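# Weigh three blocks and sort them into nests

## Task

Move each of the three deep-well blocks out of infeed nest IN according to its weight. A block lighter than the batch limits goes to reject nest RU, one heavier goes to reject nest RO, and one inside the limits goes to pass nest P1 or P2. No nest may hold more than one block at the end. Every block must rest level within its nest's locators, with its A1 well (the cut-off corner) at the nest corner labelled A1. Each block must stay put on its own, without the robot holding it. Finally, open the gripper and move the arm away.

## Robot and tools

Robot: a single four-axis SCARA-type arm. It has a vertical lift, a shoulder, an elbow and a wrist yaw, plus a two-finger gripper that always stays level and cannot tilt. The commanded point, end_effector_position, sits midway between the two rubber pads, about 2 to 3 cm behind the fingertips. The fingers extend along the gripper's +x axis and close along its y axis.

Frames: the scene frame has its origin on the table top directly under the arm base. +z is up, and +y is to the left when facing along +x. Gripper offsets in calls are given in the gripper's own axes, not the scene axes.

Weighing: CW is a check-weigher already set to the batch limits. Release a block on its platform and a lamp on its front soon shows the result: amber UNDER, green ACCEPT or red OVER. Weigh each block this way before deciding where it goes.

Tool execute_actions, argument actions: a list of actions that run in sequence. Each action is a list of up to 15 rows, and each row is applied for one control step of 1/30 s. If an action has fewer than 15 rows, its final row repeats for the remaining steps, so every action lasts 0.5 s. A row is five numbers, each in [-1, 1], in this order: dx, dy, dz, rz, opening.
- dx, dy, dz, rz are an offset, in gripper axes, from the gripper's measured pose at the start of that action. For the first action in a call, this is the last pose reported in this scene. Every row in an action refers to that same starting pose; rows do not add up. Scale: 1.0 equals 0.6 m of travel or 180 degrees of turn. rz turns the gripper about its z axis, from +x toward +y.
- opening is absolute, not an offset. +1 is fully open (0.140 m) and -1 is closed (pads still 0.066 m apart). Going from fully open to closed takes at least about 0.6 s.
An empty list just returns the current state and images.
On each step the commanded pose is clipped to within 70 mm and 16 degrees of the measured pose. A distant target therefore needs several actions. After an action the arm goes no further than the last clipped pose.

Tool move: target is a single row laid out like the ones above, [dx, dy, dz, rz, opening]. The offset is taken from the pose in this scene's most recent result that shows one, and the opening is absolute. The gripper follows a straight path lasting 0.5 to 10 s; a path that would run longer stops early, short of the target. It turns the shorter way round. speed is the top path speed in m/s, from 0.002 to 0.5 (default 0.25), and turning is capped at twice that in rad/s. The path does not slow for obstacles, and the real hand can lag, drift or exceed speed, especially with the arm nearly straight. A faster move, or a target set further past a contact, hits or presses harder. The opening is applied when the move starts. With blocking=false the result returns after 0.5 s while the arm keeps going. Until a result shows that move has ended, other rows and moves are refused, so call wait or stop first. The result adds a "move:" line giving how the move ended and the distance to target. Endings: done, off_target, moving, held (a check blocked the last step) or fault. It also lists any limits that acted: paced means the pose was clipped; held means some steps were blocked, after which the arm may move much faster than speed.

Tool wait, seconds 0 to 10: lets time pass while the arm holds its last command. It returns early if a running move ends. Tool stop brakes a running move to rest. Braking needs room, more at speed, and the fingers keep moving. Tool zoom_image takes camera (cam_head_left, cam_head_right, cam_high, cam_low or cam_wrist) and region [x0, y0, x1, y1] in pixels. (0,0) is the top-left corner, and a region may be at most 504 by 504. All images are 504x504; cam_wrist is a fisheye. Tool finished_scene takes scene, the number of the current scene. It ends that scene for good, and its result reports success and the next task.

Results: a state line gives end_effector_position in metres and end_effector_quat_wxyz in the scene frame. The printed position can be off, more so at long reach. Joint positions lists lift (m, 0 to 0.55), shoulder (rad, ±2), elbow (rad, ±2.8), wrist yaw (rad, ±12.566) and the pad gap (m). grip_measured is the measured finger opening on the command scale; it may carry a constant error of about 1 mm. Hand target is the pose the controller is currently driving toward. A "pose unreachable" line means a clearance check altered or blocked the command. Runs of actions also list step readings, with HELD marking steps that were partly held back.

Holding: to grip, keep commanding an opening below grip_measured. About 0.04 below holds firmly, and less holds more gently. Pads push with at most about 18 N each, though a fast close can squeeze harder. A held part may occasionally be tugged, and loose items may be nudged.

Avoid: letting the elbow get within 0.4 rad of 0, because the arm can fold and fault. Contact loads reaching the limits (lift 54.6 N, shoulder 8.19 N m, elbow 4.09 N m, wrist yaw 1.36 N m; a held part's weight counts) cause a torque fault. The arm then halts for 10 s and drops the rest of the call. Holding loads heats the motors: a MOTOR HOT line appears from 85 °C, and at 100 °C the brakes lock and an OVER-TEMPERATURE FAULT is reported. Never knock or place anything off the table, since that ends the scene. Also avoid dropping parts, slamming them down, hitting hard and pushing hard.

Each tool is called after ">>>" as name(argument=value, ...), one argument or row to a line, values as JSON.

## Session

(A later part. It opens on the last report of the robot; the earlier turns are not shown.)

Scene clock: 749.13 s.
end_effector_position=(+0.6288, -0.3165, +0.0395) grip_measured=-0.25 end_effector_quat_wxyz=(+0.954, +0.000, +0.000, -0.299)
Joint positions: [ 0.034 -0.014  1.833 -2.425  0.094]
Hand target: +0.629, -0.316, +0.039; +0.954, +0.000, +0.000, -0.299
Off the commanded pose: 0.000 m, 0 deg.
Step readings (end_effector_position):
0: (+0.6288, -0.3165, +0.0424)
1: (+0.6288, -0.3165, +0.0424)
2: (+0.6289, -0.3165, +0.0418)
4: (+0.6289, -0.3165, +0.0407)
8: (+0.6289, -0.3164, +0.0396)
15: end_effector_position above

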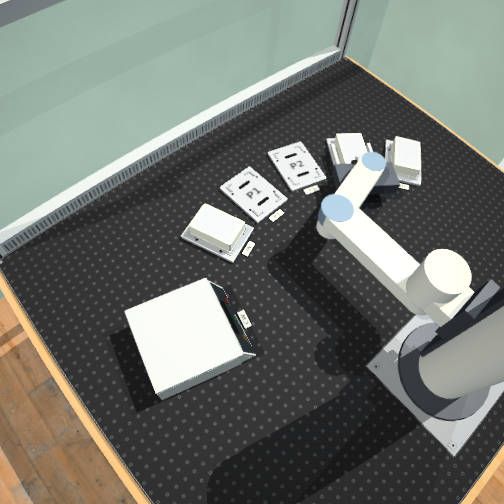

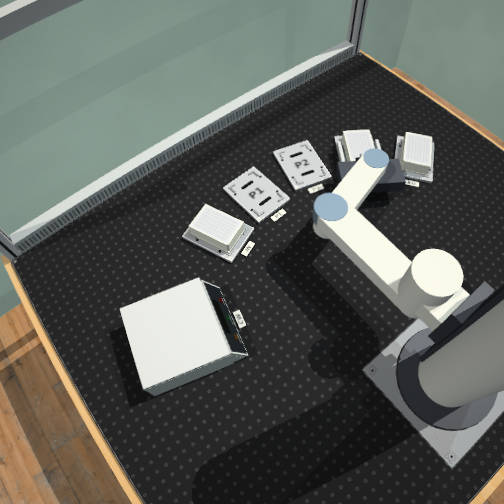

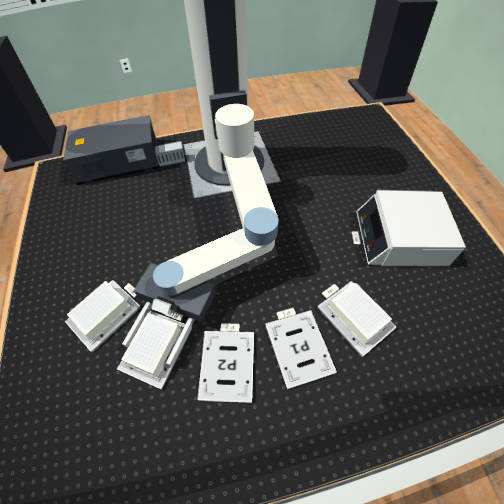

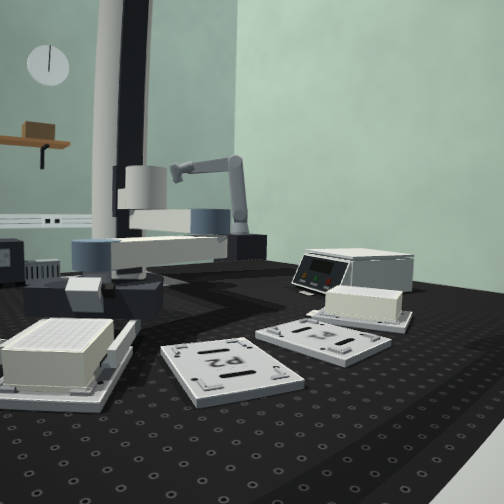

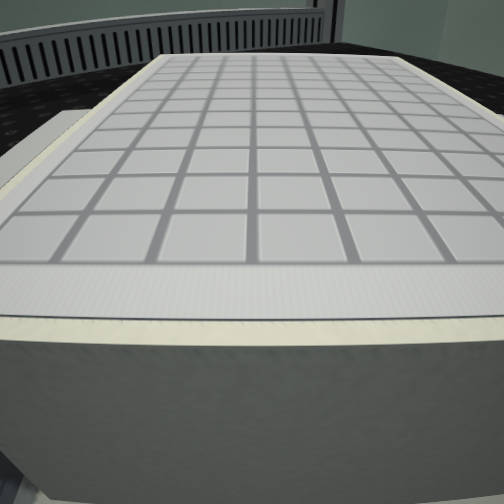

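>>> move(
  target=[0, 0, 0.063, 0, 0],
  speed=0.3,
)

>>> move(
  target=[-0.4183, 0.7426, 0, 0.3113, 0],
  speed=0.5,
)

Scene clock: 756.83 s.
end_effector_position=(+0.6288, -0.3165, +0.0773) grip_measured=+0.00 end_effector_quat_wxyz=(+0.954, +0.000, +0.000, -0.299)
Joint positions: [ 0.072 -0.014  1.833 -2.425  0.103]
Hand target: +0.629, -0.316, +0.077; +0.954, +0.000, +0.000, -0.299
Off the commanded pose: 0.000 m, 0 deg.
move: done

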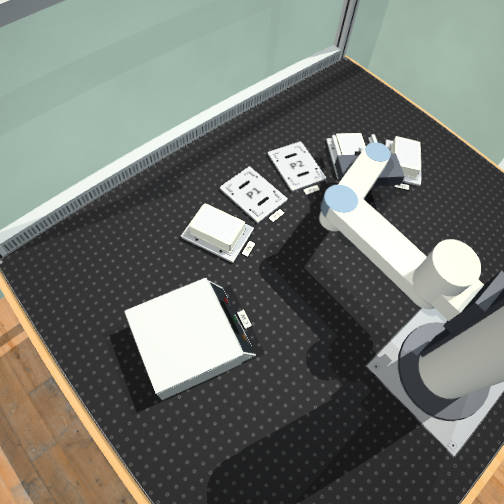

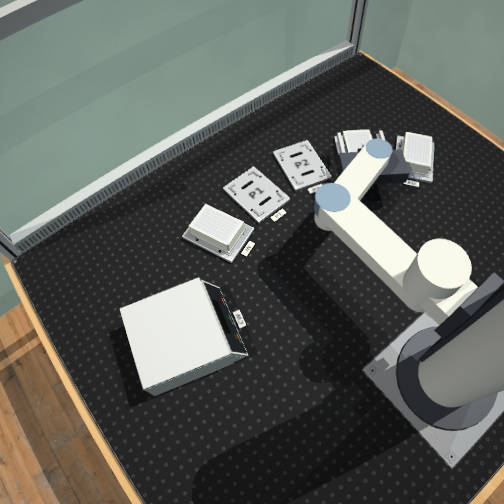

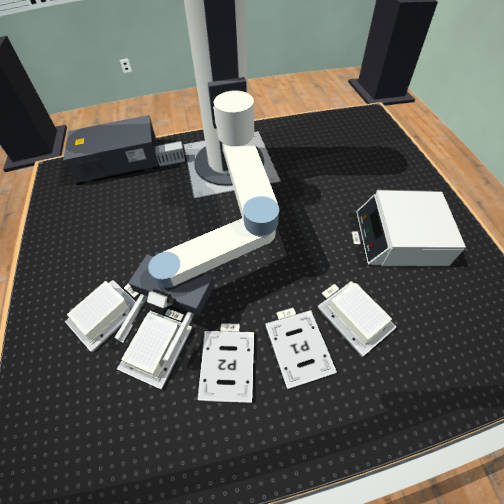

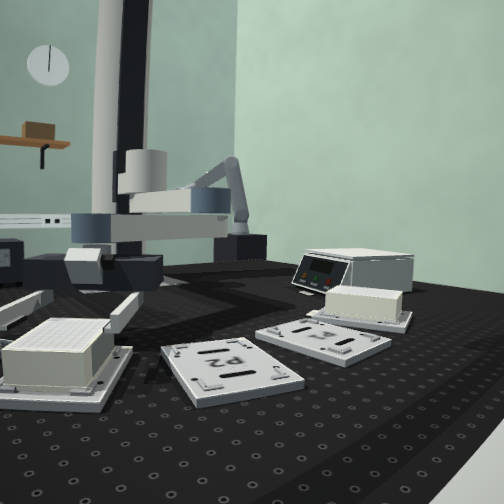

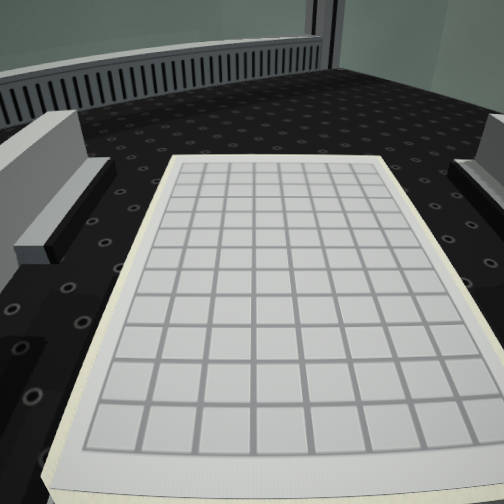

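Scene clock: 758.47 s.
end_effector_position=(+0.6769, +0.1926, +0.0773) grip_measured=+0.00 end_effector_quat_wxyz=(+0.983, +0.000, +0.000, +0.184)
Joint positions: [ 0.072  1.003  1.736 -2.368  0.103]
Hand target: +0.677, +0.193, +0.077; +0.983, +0.000, +0.000, +0.185
Off the commanded pose: 0.000 m, 0 deg.
move: done; limits=paced

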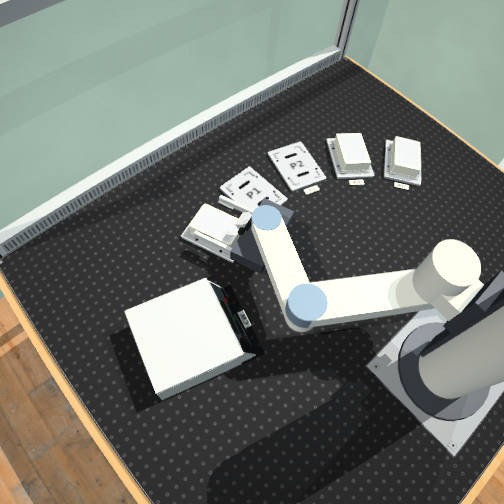

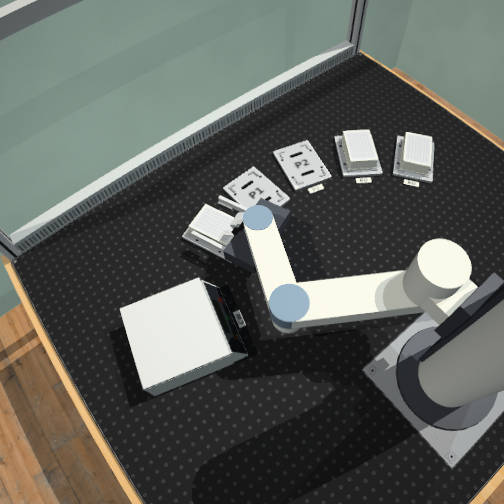

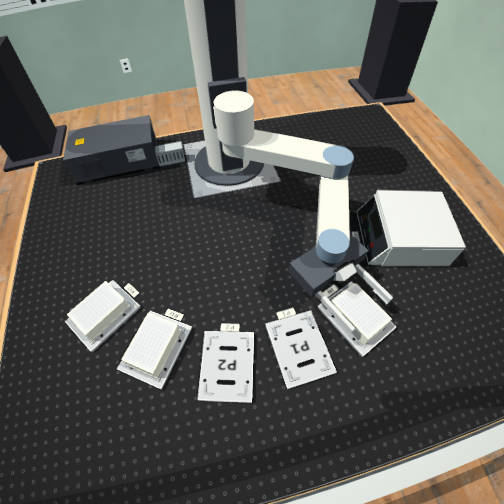

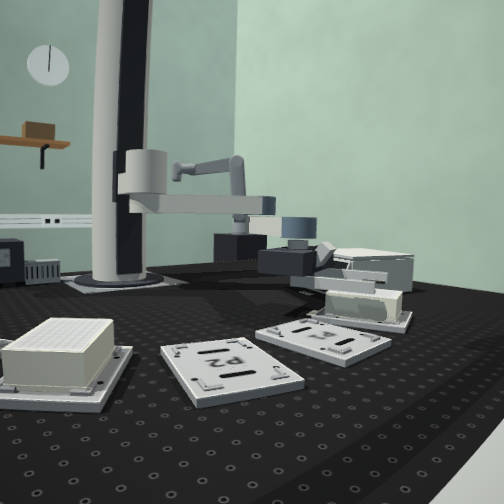

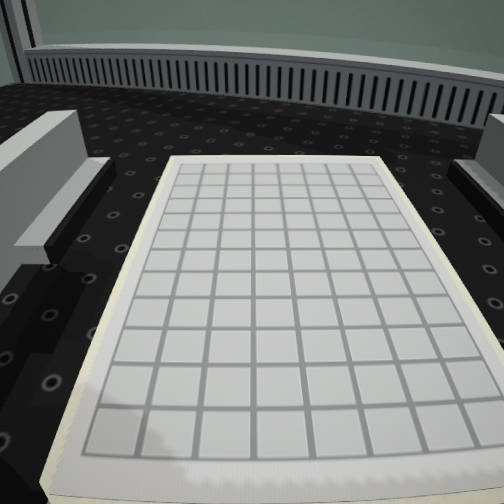

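>>> execute_actions(
  actions=[],
)

Scene clock: 780.70 s.
end_effector_position=(+0.6769, +0.1926, +0.0773) grip_measured=+0.00 end_effector_quat_wxyz=(+0.983, +0.000, +0.000, +0.184)
Joint positions: [ 0.072  1.003  1.736 -2.368  0.103]
Hand target: +0.677, +0.193, +0.077; +0.983, +0.000, +0.000, +0.185
Off the commanded pose: 0.000 m, 0 deg.

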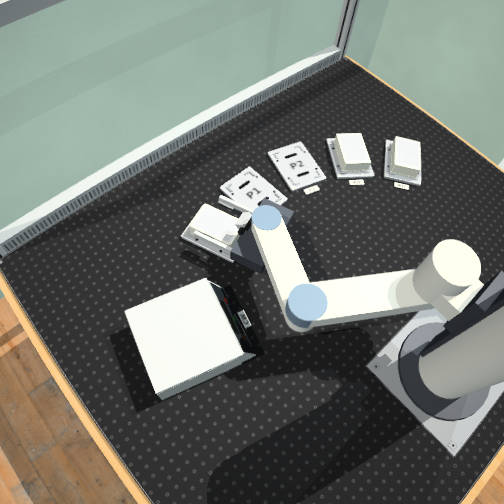

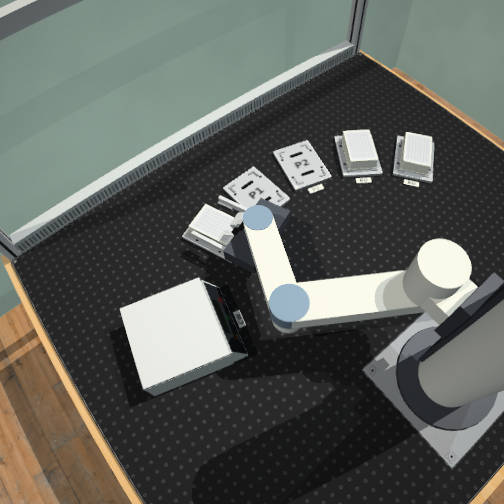

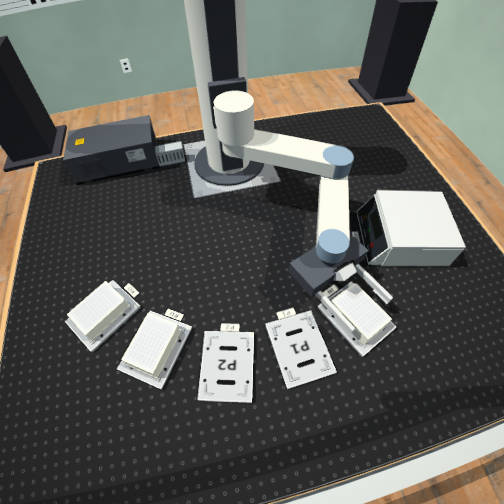

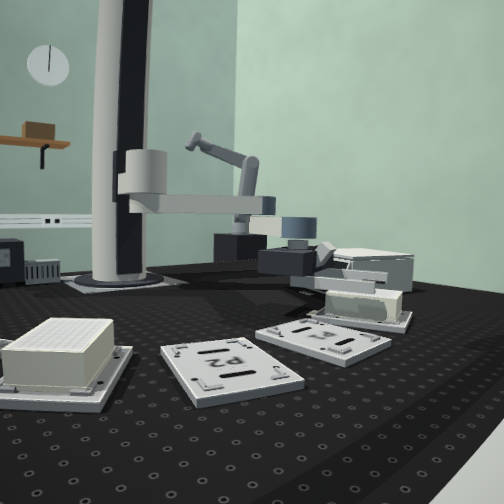

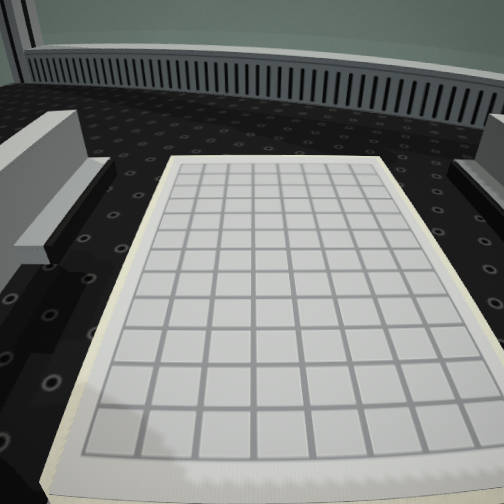

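>>> execute_actions(
  actions=[
    [[-0.0002,0,-0.008,0,-0.05],[-0.0004,0,-0.016,0,-0.1],[-0.0006,0,-0.024,0,-0.15],[-0.0009,0,-0.032,0,-0.2],[-0.0009,0,-0.040,0,-0.25],[-0.0009,0,-0.047,0,-0.3],[-0.0009,0,-0.053,0,-0.35],[-0.0009,0,-0.058,0,-0.4],[-0.0009,0,-0.061,0,-0.4],[-0.0009,0,-0.0633,0,-0.4]],
  ],
)

Scene clock: 786.47 s.
end_effector_position=(+0.6764, +0.1923, +0.0393) grip_measured=-0.40 end_effector_quat_wxyz=(+0.983, +0.000, +0.000, +0.184)
Joint positions: [ 0.034  1.004  1.733 -2.366  0.088]
Hand target: +0.676, +0.192, +0.039; +0.983, +0.000, +0.000, +0.184
Off the commanded pose: 0.000 m, 0 deg.
Step readings (end_effector_position):
0: (+0.6769, +0.1926, +0.0773)
1: (+0.6769, +0.1926, +0.0772)
2: (+0.6769, +0.1926, +0.0758)
4: (+0.6768, +0.1924, +0.0677)
8: (+0.6765, +0.1923, +0.0493)
15: end_effector_position above

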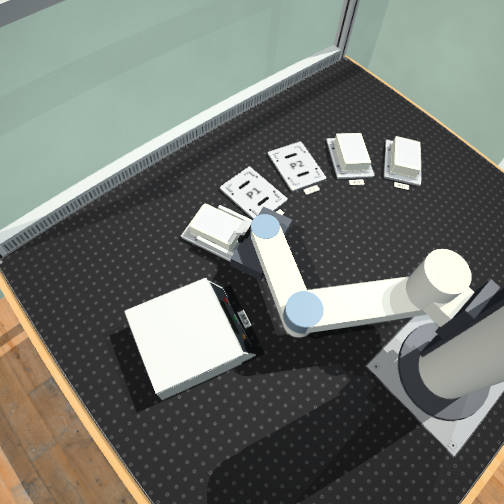

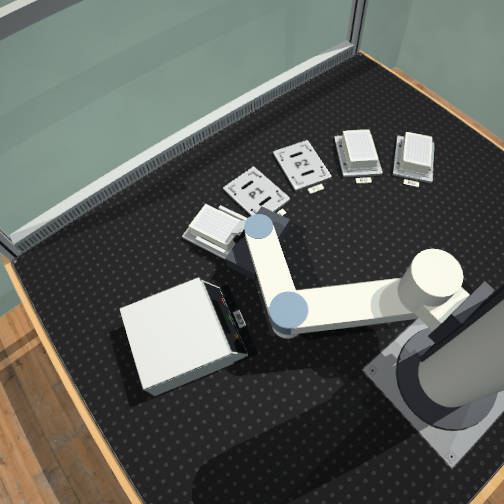

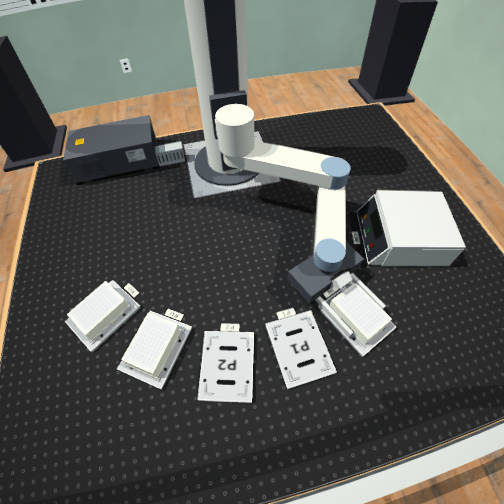

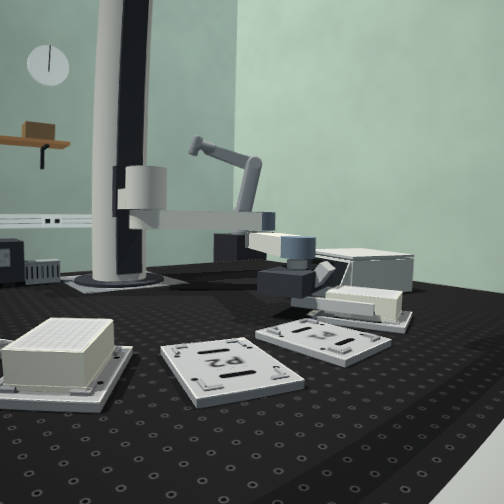

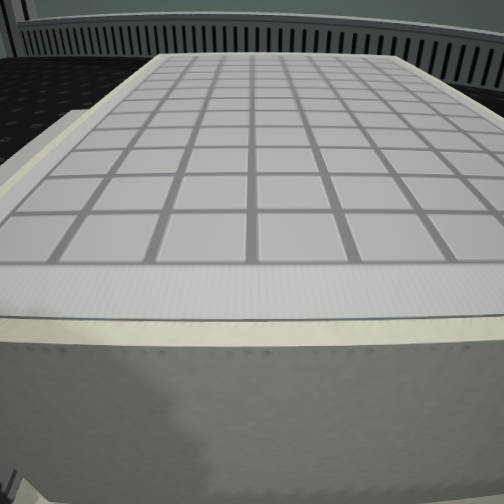

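>>> execute_actions(
  actions=[
    [[0,0,0,0,-0.43],[0,0,0,0,-0.45],[0,0,0,0,-0.47],[0,0,0,0,-0.49],[0,0,0,0,-0.5],[0,0,0,0,-0.51],[0,0,0,0,-0.52],[0,0,0,0,-0.53],[0,0,0,0,-0.54],[0,0,0,0,-0.55],[0,0,0,0,-0.56]],
    [[0,0,0.003,0,-0.56],[0,0,0.007,0,-0.56],[0,0,0.012,0,-0.56],[0,0,0.017,0,-0.56],[0,0,0.022,0,-0.56],[0,0,0.026,0,-0.56],[0,0,0.028,0,-0.56]],
  ],
)

Scene clock: 794.27 s.
end_effector_position=(+0.6764, +0.1924, +0.0561) grip_measured=-0.52 end_effector_quat_wxyz=(+0.983, +0.000, +0.000, +0.184)
Joint positions: [ 0.051  1.004  1.733 -2.366  0.084]
Hand target: +0.676, +0.192, +0.056; +0.983, +0.000, +0.000, +0.184
Off the commanded pose: 0.000 m, 0 deg.
Step readings (end_effector_position; steps 1 to 15: 1st action; 16 to 30: 2nd action):
0: (+0.6764, +0.1923, +0.0393)
1: (+0.6764, +0.1923, +0.0393)
2: (+0.6765, +0.1923, +0.0393)
4: (+0.6765, +0.1923, +0.0393)
8: (+0.6764, +0.1924, +0.0393)
15: (+0.6764, +0.1924, +0.0393)
16: (+0.6764, +0.1924, +0.0393)
17: (+0.6764, +0.1924, +0.0406)
19: (+0.6764, +0.1924, +0.0453)
23: (+0.6764, +0.1924, +0.0557)
30: end_effector_position above

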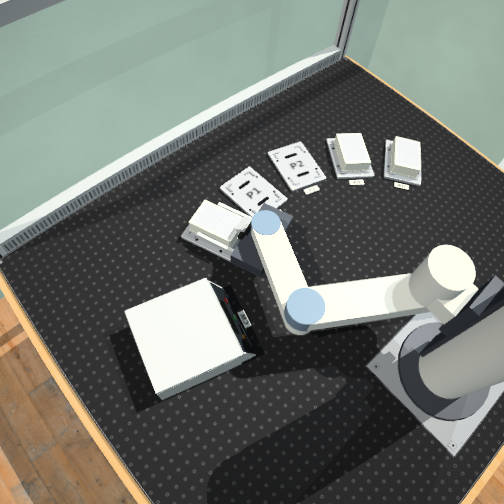

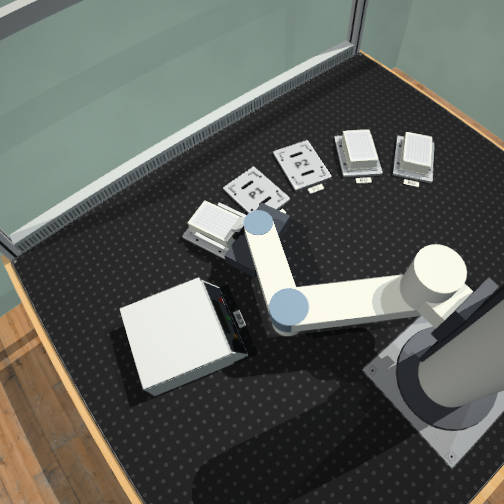

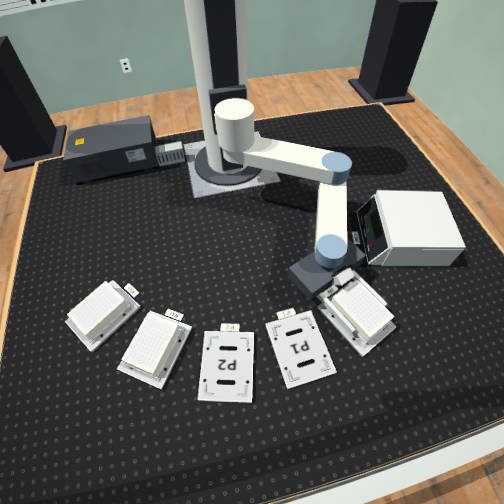

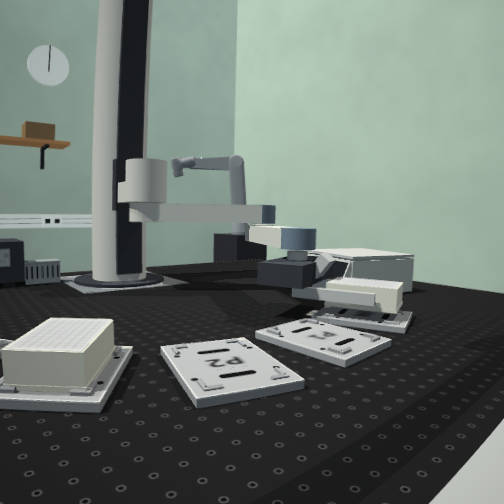

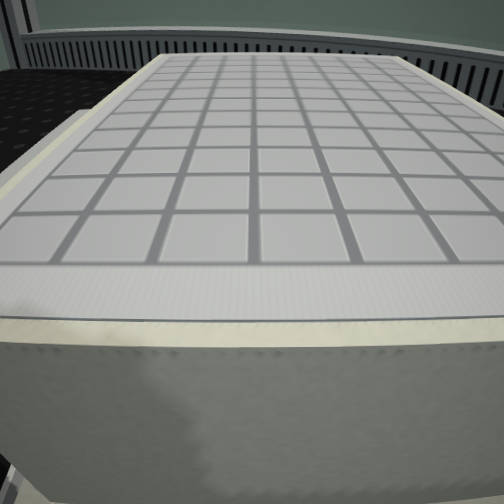

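>>> move(
  target=[-0.0422,-0.2814,0,-0.1045,-0.56],
  speed=0.4,
)

Scene clock: 800.07 s.
end_effector_position=(+0.7140, +0.0257, +0.0561) grip_measured=-0.52 end_effector_quat_wxyz=(+1.000, +0.000, +0.000, +0.021)
Joint positions: [ 0.051  0.682  1.748 -2.388  0.084]
Hand target: +0.714, +0.026, +0.056; +1.000, +0.000, +0.000, +0.021
Off the commanded pose: 0.000 m, 0 deg.
move: done

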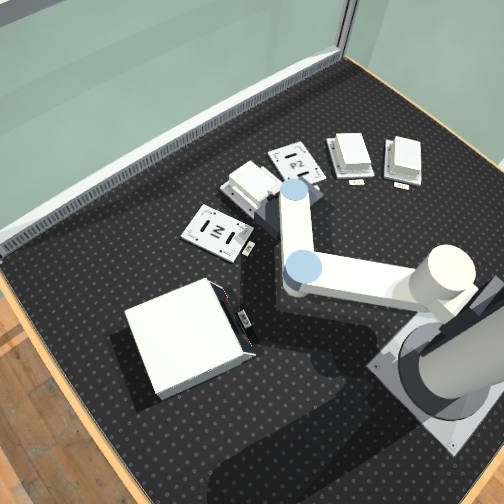

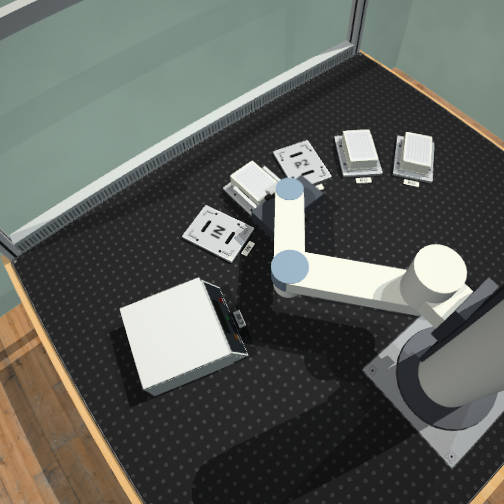

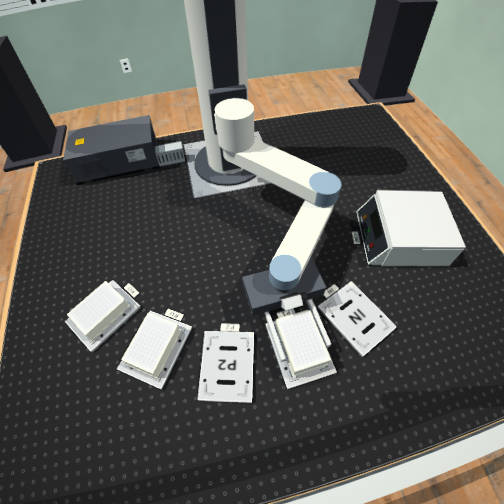

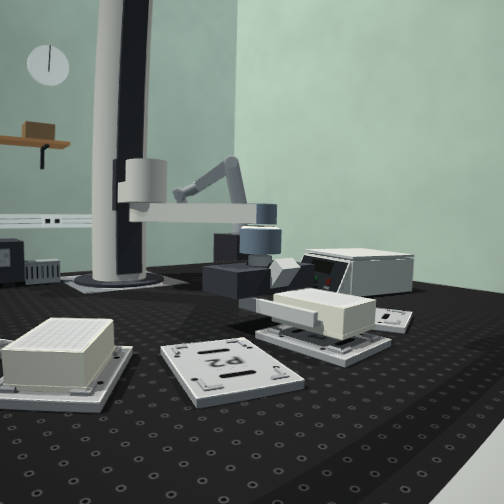

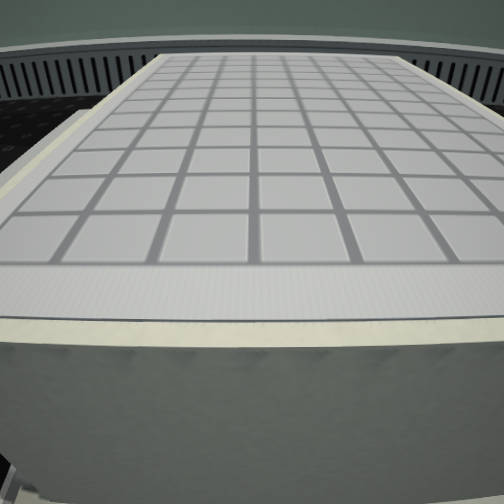

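Descend to 0.0425.

>>> execute_actions(
  actions=[
    [[0,0.0003,-0.003,0,-0.56],[0,0.0003,-0.006,0,-0.56],[0,0.0003,-0.009,0,-0.56],[0,0.0003,-0.012,0,-0.56],[0,0.0003,-0.014,0,-0.56],[0,0.0003,-0.016,0,-0.56],[0,0.0003,-0.0175,0,-0.56],[0,0.0003,-0.019,0,-0.56],[0,0.0003,-0.020,0,-0.56],[0,0.0003,-0.021,0,-0.56],[0,0.0003,-0.022,0,-0.56],[0,0.0003,-0.0227,0,-0.56]],
  ],
)

>>> zoom_image(
  camera="cam_low",
  region=[220, 260, 420, 380],
)

Scene clock: 807.60 s.
end_effector_position=(+0.7141, +0.0258, +0.0424) grip_measured=-0.52 end_effector_quat_wxyz=(+1.000, +0.000, +0.000, +0.021)
Joint positions: [ 0.037  0.682  1.748 -2.389  0.084]
Hand target: +0.714, +0.026, +0.042; +1.000, +0.000, +0.000, +0.021
Off the commanded pose: 0.000 m, 0 deg.
Step readings (end_effector_position):
0: (+0.7140, +0.0257, +0.0561)
1: (+0.7140, +0.0257, +0.0560)
2: (+0.7140, +0.0258, +0.0547)
4: (+0.7140, +0.0258, +0.0510)
8: (+0.7140, +0.0258, +0.0455)
15: end_effector_position above

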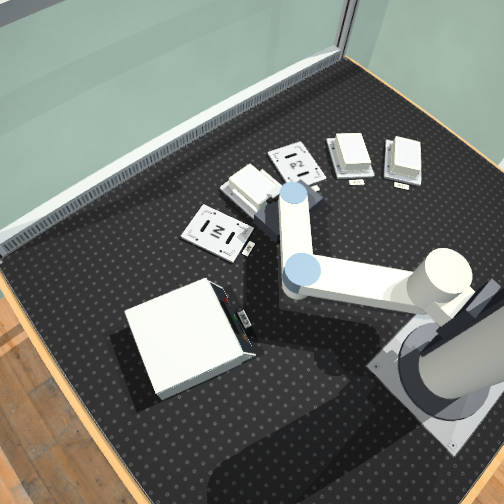

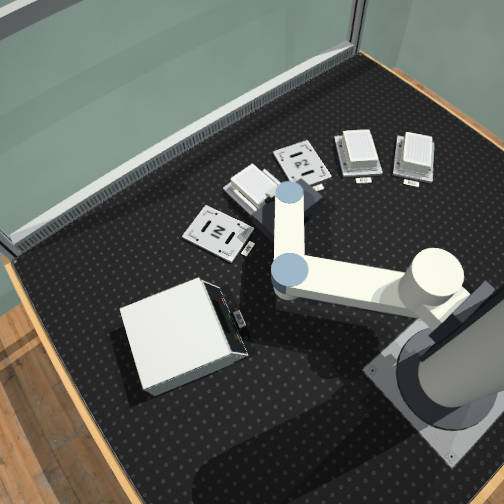

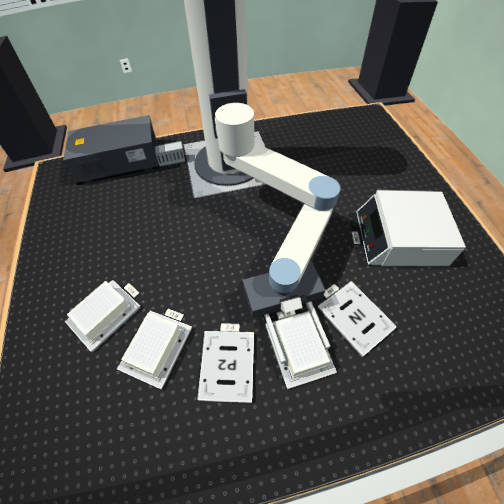

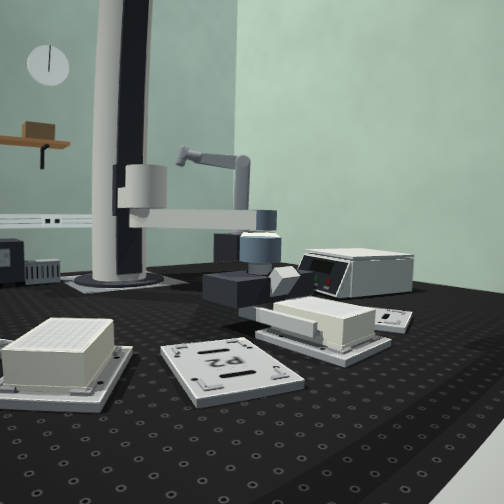

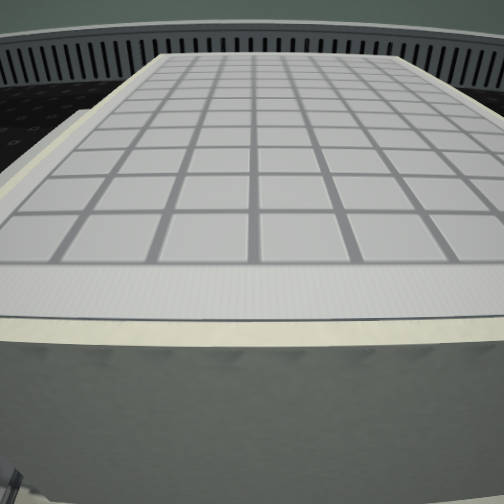

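Region (220, 260, 420, 380) of cam_low's 504x504 image, scaled by 2.520, with more detail than that image has; it fills the top 302 rows of this view, and the rest is white.

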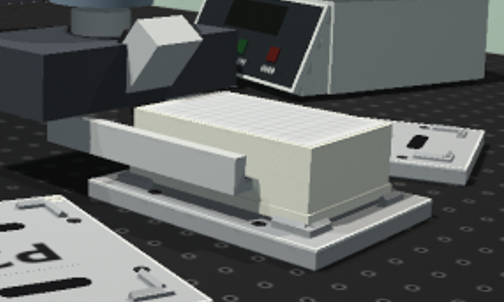

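No slip. Finish down, open, lift.

>>> execute_actions(
  actions=[
    [[0,0,-0.001,0,-0.56],[0,0,-0.002,0,-0.56],[0,0,-0.003,0,-0.56],[0,0,-0.004,0,-0.56],[0,0,-0.005,0,-0.56],[0,0,-0.005,0,-0.56],[0,0,-0.005,0,-0.56],[0,0,-0.005,0,-0.56],[0,0,-0.005,0,-0.53],[0,0,-0.005,0,-0.5],[0,0,-0.005,0,-0.45],[0,0,-0.005,0,-0.4],[0,0,-0.005,0,-0.3],[0,0,-0.005,0,-0.2],[0,0,-0.005,0,-0.1]],
    [[0,0,0.005,0,0],[0,0,0.015,0,0],[0,0,0.03,0,0],[0,0,0.045,0,0],[0,0,0.06,0,0],[0,0,0.075,0,0],[0,0,0.09,0,0],[0,0,0.1,0,0]],
  ],
)

>>> zoom_image(
  camera="cam_low",
  region=[220, 260, 420, 380],
)

>>> zoom_image(
  camera="cam_high",
  region=[50, 260, 350, 410],
)

Scene clock: 820.83 s.
end_effector_position=(+0.7141, +0.0258, +0.0994) grip_measured=+0.00 end_effector_quat_wxyz=(+1.000, +0.000, +0.000, +0.021)
Joint positions: [ 0.094  0.682  1.749 -2.389  0.103]
Hand target: +0.714, +0.026, +0.099; +1.000, +0.000, +0.000, +0.021
Off the commanded pose: 0.000 m, 0 deg.
Step readings (end_effector_position; steps 1 to 15: 1st action; 16 to 30: 2nd action):
0: (+0.7141, +0.0258, +0.0424)
1: (+0.7141, +0.0258, +0.0424)
2: (+0.7141, +0.0259, +0.0418)
4: (+0.7141, +0.0259, +0.0405)
8: (+0.7141, +0.0259, +0.0393)
15: (+0.7141, +0.0258, +0.0393)
16: (+0.7141, +0.0258, +0.0394)
17: (+0.7141, +0.0258, +0.0409)
19: (+0.7141, +0.0258, +0.0494)
23: (+0.7141, +0.0258, +0.0782)
30: end_effector_position above

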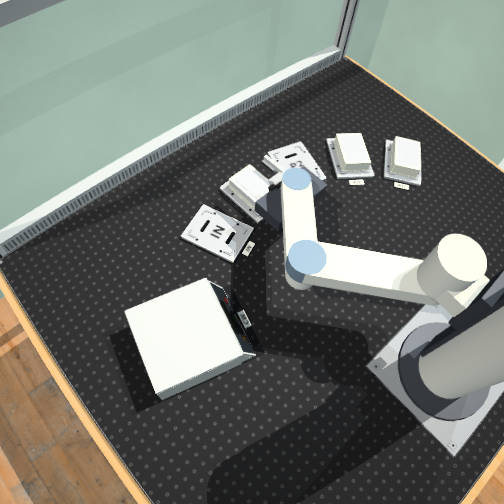

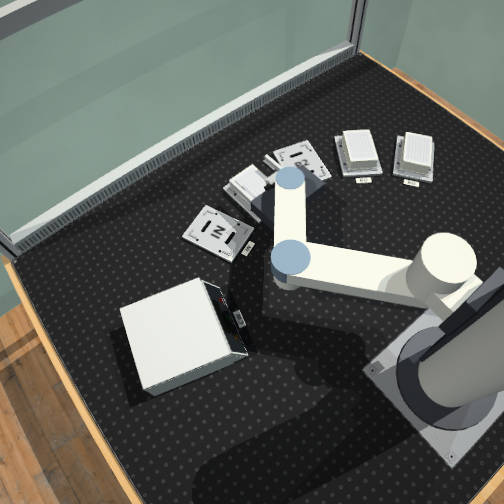

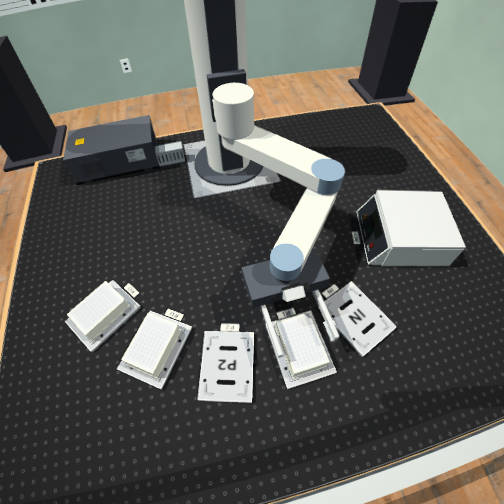

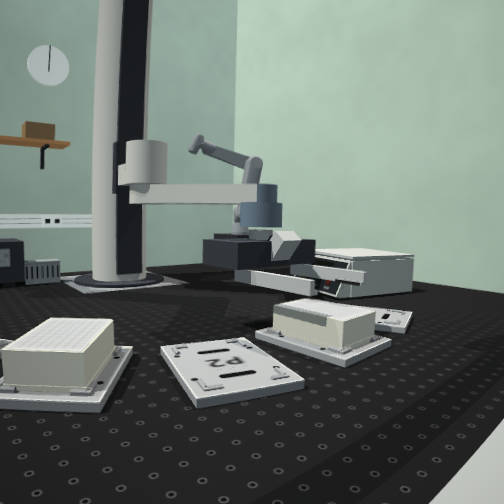

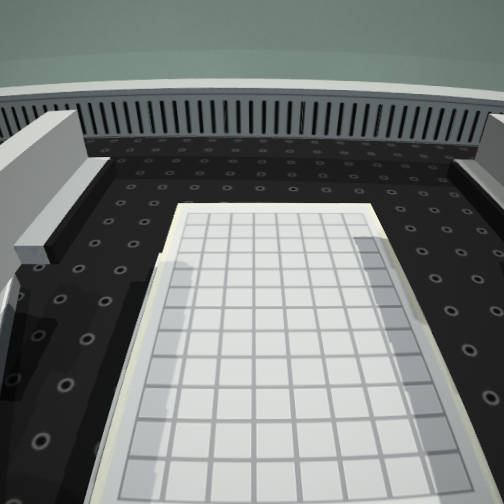

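Region (220, 260, 420, 380) of cam_low's 504x504 image, scaled by 2.520, with more detail than that image has; it fills the top 302 rows of this view, and the rest is white.

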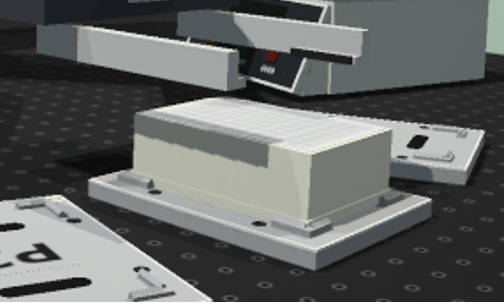

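Region (50, 260, 350, 410) of cam_high's 504x504 image, scaled by 1.680, with more detail than that image has.

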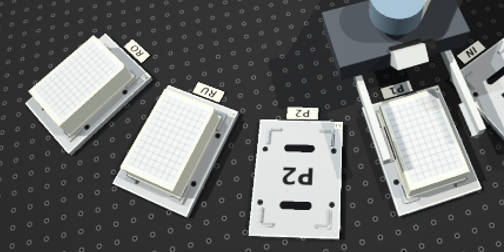

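>>> move(
  target=[-0.27,0,0.06,0,0.5],
  speed=0.5,
)

>>> finished_scene(
  scene=1,
)

Scene clock: 826.30 s.
end_effector_position=(+0.5522, +0.0191, +0.1355) grip_measured=+0.50 end_effector_quat_wxyz=(+1.000, +0.000, +0.000, +0.021)
Joint positions: [ 0.13   1.007  0.938 -1.903  0.122]
Hand target: +0.552, +0.019, +0.135; +1.000, +0.000, +0.000, +0.021
Off the commanded pose: 0.000 m, 0 deg.
move: done

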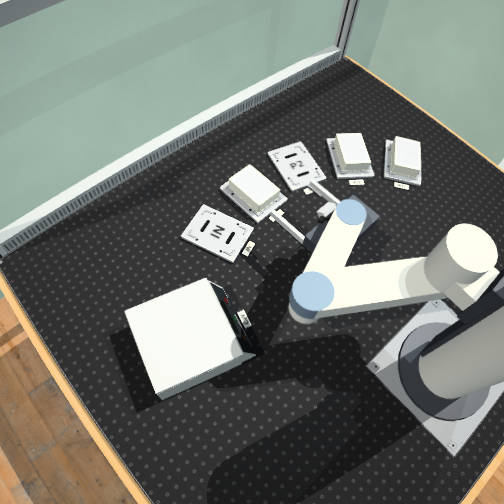

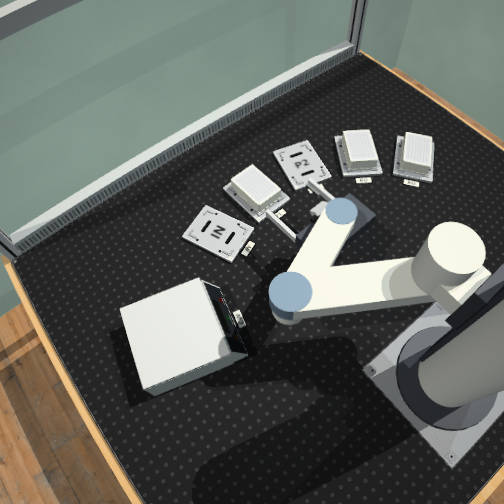

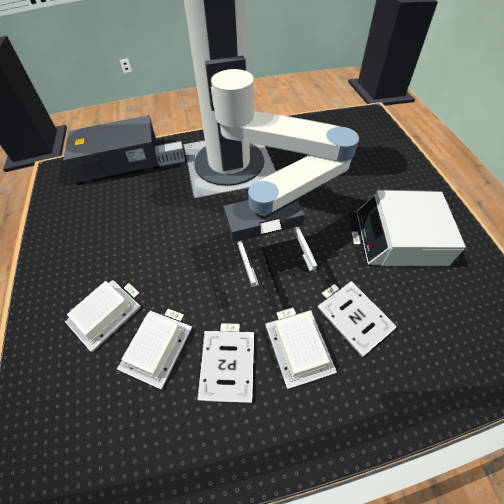

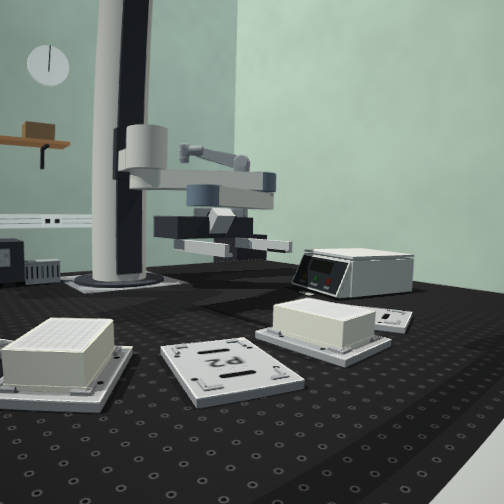

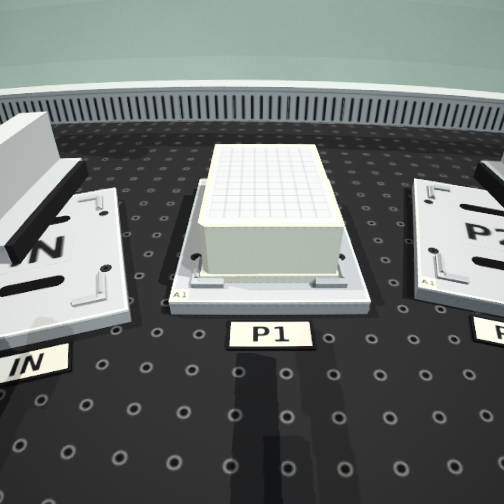

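The scene is finished: the task was done.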